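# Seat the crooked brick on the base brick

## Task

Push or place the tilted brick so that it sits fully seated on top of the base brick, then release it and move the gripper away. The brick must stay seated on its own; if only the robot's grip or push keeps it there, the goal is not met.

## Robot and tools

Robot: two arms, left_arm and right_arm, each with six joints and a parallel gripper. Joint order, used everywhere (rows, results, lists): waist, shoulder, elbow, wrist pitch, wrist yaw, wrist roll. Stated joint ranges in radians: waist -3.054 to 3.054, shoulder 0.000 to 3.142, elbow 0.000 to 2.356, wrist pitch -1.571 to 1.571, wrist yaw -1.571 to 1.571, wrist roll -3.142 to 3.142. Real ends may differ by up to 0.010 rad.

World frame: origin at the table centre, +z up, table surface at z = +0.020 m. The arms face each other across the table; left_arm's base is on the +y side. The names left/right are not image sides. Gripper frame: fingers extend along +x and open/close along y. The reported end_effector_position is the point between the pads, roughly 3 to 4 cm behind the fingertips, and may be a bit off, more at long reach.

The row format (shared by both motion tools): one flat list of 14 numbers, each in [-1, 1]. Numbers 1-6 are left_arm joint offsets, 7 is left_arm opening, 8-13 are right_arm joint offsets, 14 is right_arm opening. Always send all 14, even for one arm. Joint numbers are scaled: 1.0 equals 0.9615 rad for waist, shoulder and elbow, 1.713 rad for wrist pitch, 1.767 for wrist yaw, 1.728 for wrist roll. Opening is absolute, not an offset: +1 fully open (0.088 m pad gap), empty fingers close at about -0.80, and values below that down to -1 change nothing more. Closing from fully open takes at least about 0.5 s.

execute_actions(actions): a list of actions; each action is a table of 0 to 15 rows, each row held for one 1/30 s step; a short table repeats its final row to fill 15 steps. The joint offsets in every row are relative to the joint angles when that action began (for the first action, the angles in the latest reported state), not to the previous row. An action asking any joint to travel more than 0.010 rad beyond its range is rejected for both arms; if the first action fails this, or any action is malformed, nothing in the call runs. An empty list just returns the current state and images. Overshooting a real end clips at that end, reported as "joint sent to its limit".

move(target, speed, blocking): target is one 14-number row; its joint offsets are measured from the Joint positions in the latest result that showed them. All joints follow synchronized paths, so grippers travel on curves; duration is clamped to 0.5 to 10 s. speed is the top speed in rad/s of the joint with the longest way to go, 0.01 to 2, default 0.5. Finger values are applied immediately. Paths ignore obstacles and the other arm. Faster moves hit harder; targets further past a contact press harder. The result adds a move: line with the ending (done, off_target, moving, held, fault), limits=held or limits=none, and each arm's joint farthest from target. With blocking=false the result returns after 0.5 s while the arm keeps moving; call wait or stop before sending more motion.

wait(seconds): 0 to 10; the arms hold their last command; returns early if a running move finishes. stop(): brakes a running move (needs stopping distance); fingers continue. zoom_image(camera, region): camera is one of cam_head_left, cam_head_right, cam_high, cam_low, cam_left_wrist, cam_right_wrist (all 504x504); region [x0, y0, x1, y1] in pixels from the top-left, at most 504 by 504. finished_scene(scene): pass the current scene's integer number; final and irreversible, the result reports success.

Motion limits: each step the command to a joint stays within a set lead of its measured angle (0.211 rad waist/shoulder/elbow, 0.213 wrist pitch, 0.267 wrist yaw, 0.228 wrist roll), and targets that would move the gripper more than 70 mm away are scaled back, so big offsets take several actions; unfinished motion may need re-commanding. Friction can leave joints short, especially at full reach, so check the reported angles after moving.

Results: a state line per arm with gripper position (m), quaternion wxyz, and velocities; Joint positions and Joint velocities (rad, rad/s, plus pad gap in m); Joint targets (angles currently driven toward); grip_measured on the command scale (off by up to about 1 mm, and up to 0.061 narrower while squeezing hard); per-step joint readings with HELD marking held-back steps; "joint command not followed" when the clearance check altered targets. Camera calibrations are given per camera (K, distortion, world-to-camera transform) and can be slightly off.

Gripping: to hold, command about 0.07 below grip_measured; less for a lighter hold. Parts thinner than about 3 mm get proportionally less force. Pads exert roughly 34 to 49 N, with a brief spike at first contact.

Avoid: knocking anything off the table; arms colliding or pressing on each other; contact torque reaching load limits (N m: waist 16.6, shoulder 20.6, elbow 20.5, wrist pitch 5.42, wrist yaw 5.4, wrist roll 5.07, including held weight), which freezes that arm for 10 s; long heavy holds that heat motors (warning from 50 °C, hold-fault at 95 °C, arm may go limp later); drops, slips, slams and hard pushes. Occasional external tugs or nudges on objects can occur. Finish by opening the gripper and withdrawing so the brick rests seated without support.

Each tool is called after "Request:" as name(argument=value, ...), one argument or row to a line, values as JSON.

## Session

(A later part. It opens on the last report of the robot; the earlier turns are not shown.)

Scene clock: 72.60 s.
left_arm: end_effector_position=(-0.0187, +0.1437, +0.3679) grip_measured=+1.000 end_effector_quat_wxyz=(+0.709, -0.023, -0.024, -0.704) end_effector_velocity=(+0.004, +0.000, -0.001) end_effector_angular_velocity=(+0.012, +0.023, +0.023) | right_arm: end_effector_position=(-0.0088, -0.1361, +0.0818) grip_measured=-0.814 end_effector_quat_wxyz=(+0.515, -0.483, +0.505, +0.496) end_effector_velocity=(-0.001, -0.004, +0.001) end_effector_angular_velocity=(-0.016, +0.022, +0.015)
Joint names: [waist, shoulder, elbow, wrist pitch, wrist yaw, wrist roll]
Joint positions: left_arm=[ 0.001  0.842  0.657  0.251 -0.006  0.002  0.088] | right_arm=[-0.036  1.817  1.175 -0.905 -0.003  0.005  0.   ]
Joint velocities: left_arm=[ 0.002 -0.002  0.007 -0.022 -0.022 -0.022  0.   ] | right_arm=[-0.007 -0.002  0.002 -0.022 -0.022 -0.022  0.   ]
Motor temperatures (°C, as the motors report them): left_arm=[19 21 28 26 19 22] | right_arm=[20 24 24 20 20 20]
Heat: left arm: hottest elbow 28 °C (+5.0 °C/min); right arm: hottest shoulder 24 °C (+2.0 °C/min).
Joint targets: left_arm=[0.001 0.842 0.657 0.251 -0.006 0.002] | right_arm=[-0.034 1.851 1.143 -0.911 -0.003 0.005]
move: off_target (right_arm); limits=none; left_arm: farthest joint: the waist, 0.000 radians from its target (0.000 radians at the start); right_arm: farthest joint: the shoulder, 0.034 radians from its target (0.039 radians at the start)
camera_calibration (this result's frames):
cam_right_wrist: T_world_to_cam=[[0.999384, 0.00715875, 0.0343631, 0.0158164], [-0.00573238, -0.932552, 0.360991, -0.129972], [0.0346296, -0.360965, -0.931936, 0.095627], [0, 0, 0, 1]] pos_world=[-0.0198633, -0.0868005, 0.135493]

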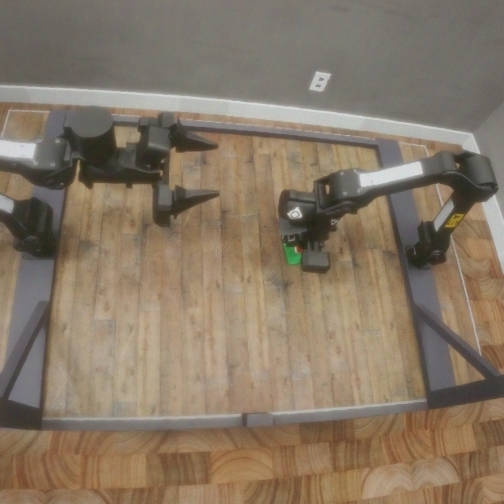

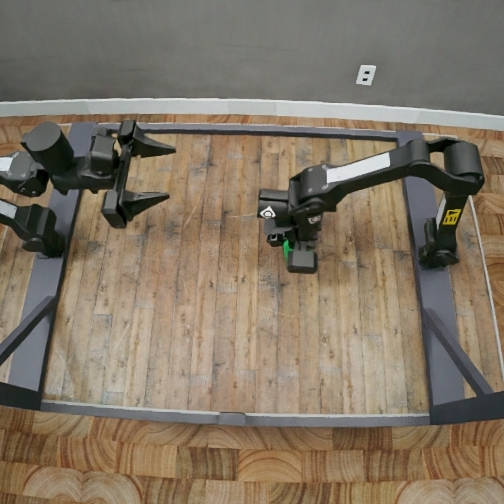

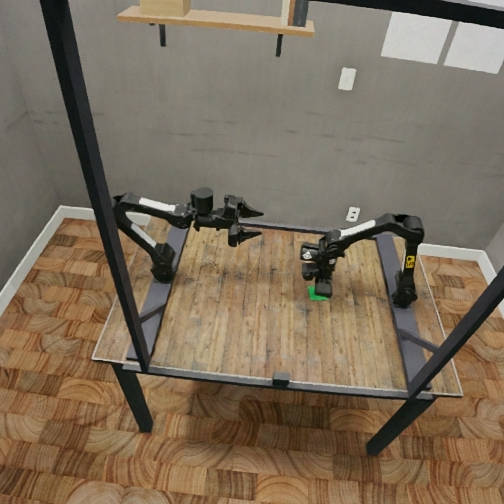

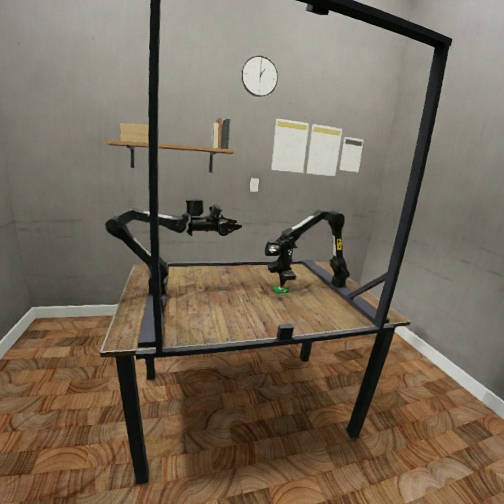

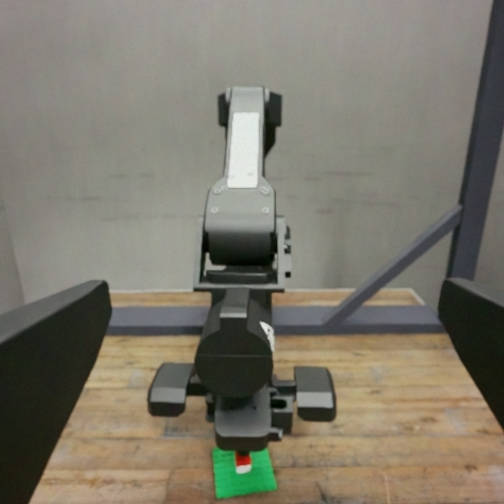

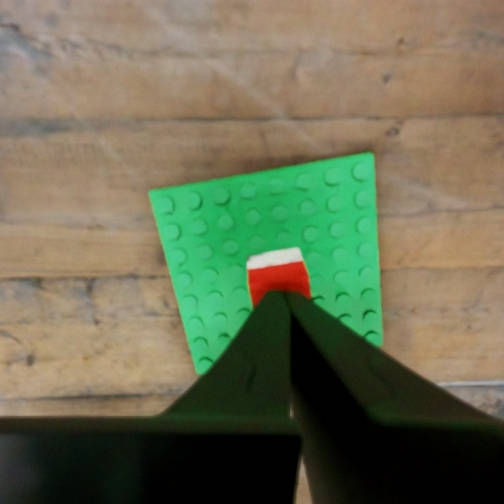

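Request:
move(
  target=[0,0,0,0,0,0,1,0.002,0.065,-0.06,-0.006,0,0,-1],
  speed=0.05,
)

Request:
move(
  target=[0,0,0,0,0,0,1,0,-0.1,0.15,-0.1,0,0,-1],
  speed=0.3,
)

Request:
zoom_image(
  camera="cam_left_wrist",
  region=[200, 424, 290, 504],
)

Request:
zoom_image(
  camera="cam_low",
  region=[255, 270, 305, 305],
)

Request:
zoom_image(
  camera="cam_right_wrist",
  region=[180, 180, 340, 320],
)

Scene clock: 91.17 s.
left_arm: end_effector_position=(-0.0187, +0.1437, +0.3679) grip_measured=+1.000 end_effector_quat_wxyz=(+0.709, -0.023, -0.024, -0.704) end_effector_velocity=(+0.000, +0.000, -0.002) end_effector_angular_velocity=(+0.007, +0.008, +0.004) | right_arm: end_effector_position=(-0.0088, -0.1378, +0.0788) grip_measured=-0.814 end_effector_quat_wxyz=(+0.513, -0.486, +0.507, +0.494) end_effector_velocity=(-0.004, +0.001, +0.000) end_effector_angular_velocity=(+0.008, +0.022, +0.010)
Joint names: [waist, shoulder, elbow, wrist pitch, wrist yaw, wrist roll]
Joint positions: left_arm=[ 0.001  0.842  0.657  0.251 -0.006  0.002  0.088] | right_arm=[-0.036  1.823  1.17  -0.904 -0.003  0.005  0.   ]
Joint velocities: left_arm=[-0.002 -0.002 -0.002 -0.007 -0.007 -0.007  0.   ] | right_arm=[ 0.002 -0.002 -0.002  0.007 -0.022 -0.007  0.   ]
Motor temperatures (°C, as the motors report them): left_arm=[19 22 28 27 19 22] | right_arm=[20 23 23 20 20 20]
Heat: left arm: hottest elbow 28 °C (+3.0 °C/min); right arm: hottest shoulder 23 °C (-1.0 °C/min).
Joint targets: left_arm=[0.001 0.842 0.657 0.251 -0.006 0.002] | right_arm=[-0.034 1.879 1.117 -0.916 -0.003 0.005]
move: off_target (right_arm); limits=none; left_arm: farthest joint: the waist, 0.000 radians from its target (0.000 radians at the start); right_arm: farthest joint: the shoulder, 0.057 radians from its target (0.063 radians at the start)
camera_calibration (this result's frames):
cam_right_wrist: T_world_to_cam=[[0.999396, 0.00749723, 0.0339334, 0.0160738], [-0.00560176, -0.928928, 0.370218, -0.130708], [0.0342973, -0.370185, -0.928325, 0.0906595], [0, 0, 0, 1]] pos_world=[-0.0199057, -0.0879778, 0.132006]

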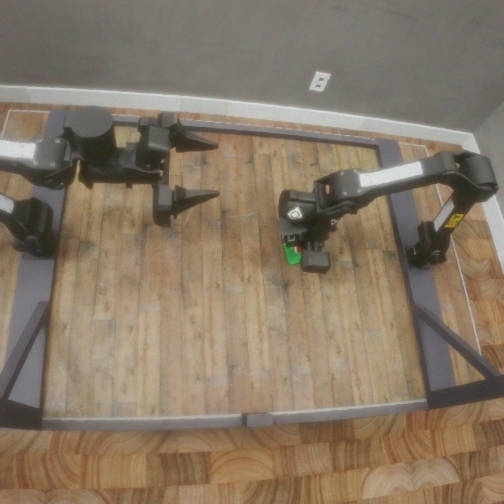

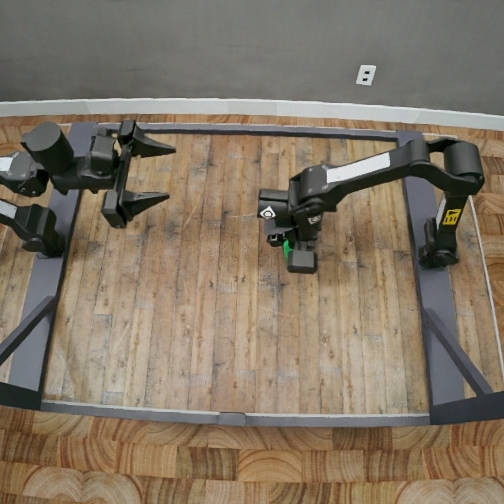

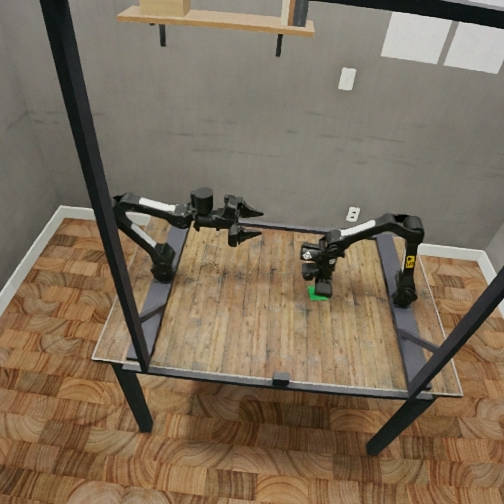

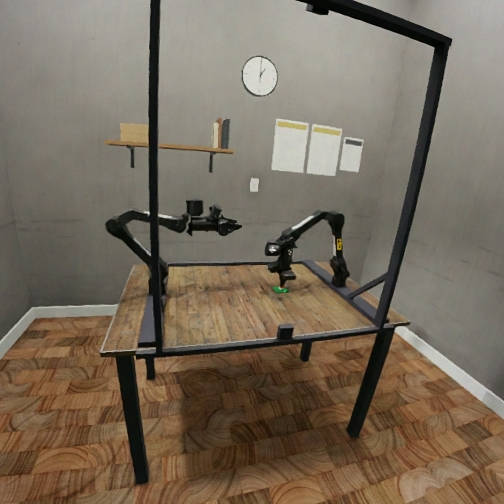

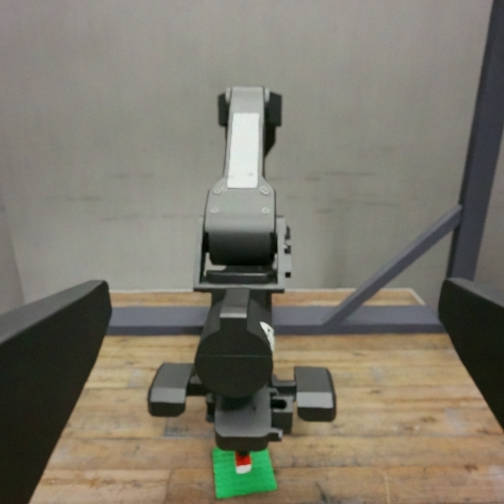

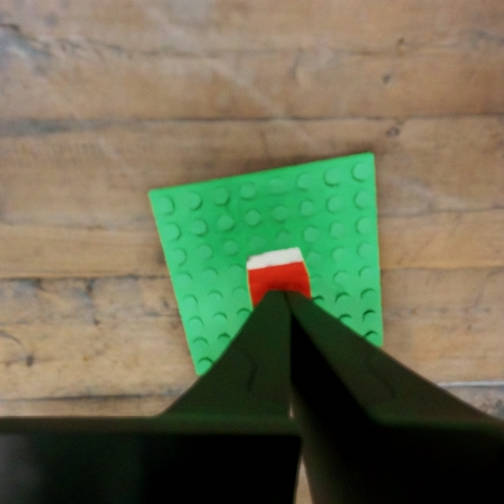

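Scene clock: 92.23 s.
left_arm: end_effector_position=(-0.0187, +0.1437, +0.3679) grip_measured=+1.000 end_effector_quat_wxyz=(+0.709, -0.023, -0.024, -0.704) end_effector_velocity=(+0.000, +0.000, -0.005) end_effector_angular_velocity=(+0.022, -0.007, +0.005) | right_arm: end_effector_position=(-0.0087, -0.1329, +0.1360) grip_measured=-0.814 end_effector_quat_wxyz=(+0.525, -0.474, +0.495, +0.505) end_effector_velocity=(-0.003, -0.005, -0.000) end_effector_angular_velocity=(-0.021, +0.022, +0.006)
Joint names: [waist, shoulder, elbow, wrist pitch, wrist yaw, wrist roll]
Joint positions: left_arm=[ 0.001  0.842  0.657  0.251 -0.006  0.002  0.088] | right_arm=[-0.036  1.738  1.302 -1.073 -0.003  0.005  0.   ]
Joint velocities: left_arm=[-0.002 -0.002 -0.002 -0.022 -0.007  0.007  0.   ] | right_arm=[-0.002 -0.002 -0.002 -0.022 -0.022 -0.007  0.   ]
Motor temperatures (°C, as the motors report them): left_arm=[19 22 28 27 19 22] | right_arm=[20 23 23 20 20 20]
Heat: left arm: hottest elbow 28 °C (+3.0 °C/min); right arm: hottest shoulder 23 °C (-1.0 °C/min).
Joint targets: left_arm=[0.001 0.842 0.657 0.251 -0.006 0.002] | right_arm=[-0.036 1.727 1.314 -1.075 -0.003 0.005]
move: off_target (right_arm); limits=none; left_arm: farthest joint: the waist, 0.000 radians from its target (0.000 radians at the start); right_arm: farthest joint: the elbow, 0.012 radians from its target (0.144 radians at the start)
camera_calibration (this result's frames):
cam_right_wrist: T_world_to_cam=[[0.999335, 0.00581768, 0.0359838, 0.0134173], [-0.00620384, -0.945633, 0.325177, -0.143436], [0.0359192, -0.325184, -0.944968, 0.153823], [0, 0, 0, 1]] pos_world=[-0.0198234, -0.0856945, 0.191517]

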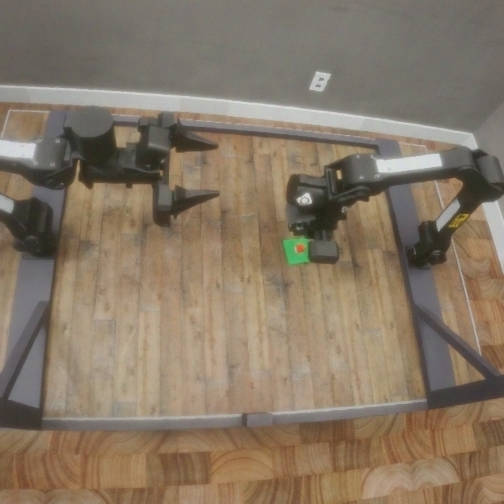

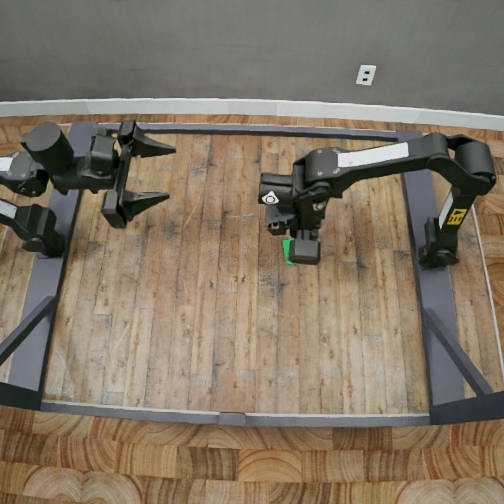

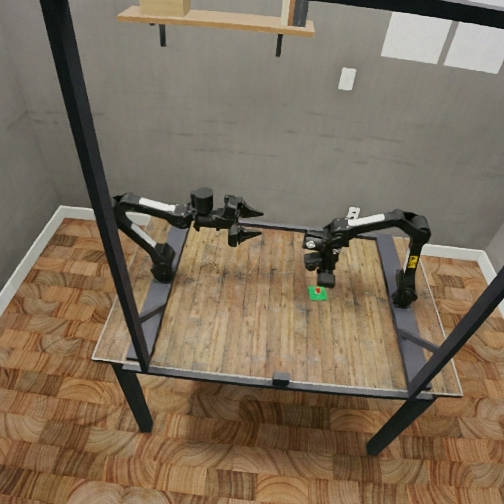

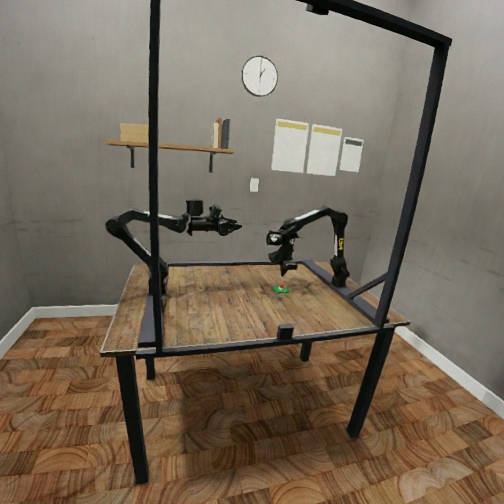

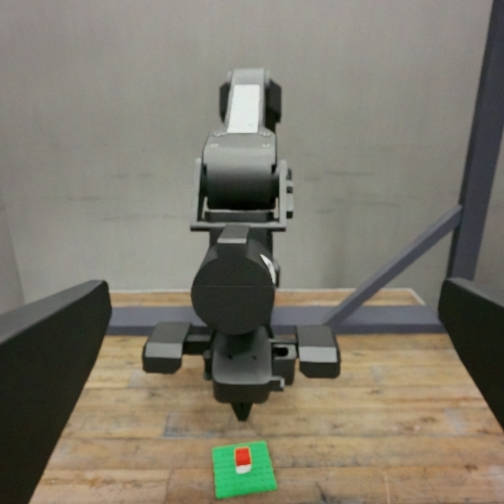

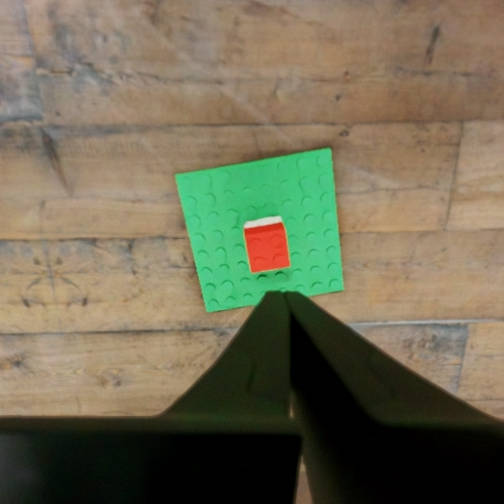

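Region (200, 424, 290, 504) of cam_left_wrist's 504x504 image, scaled by 5.600, with more detail than that image has.

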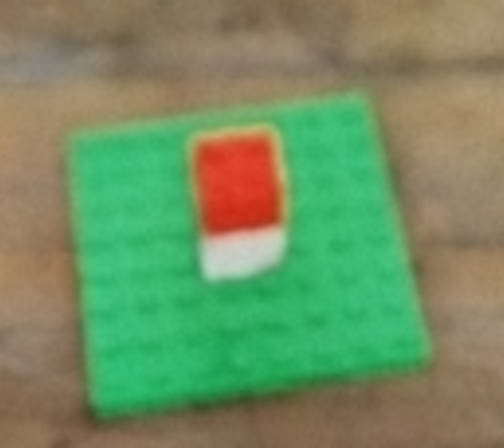

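Region (255, 270, 305, 305) of cam_low's 504x504 image, scaled by 10.080, with more detail than that image has; it fills the top 353 rows of this view, and the rest is white.

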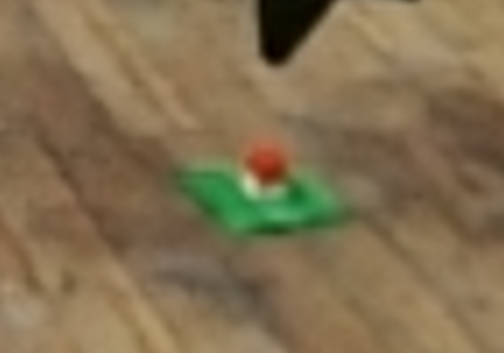

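Region (180, 180, 340, 320) of cam_right_wrist's 504x504 image, scaled by 3.150, with more detail than that image has; it fills the top 441 rows of this view, and the rest is white.

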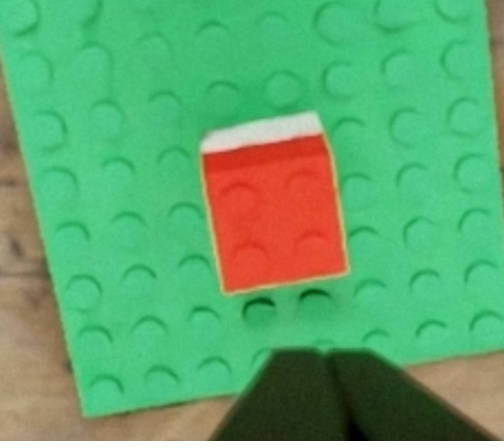

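Looks seated.

Request:
finished_scene(
  scene=1,
)

The scene is finished: the task was done.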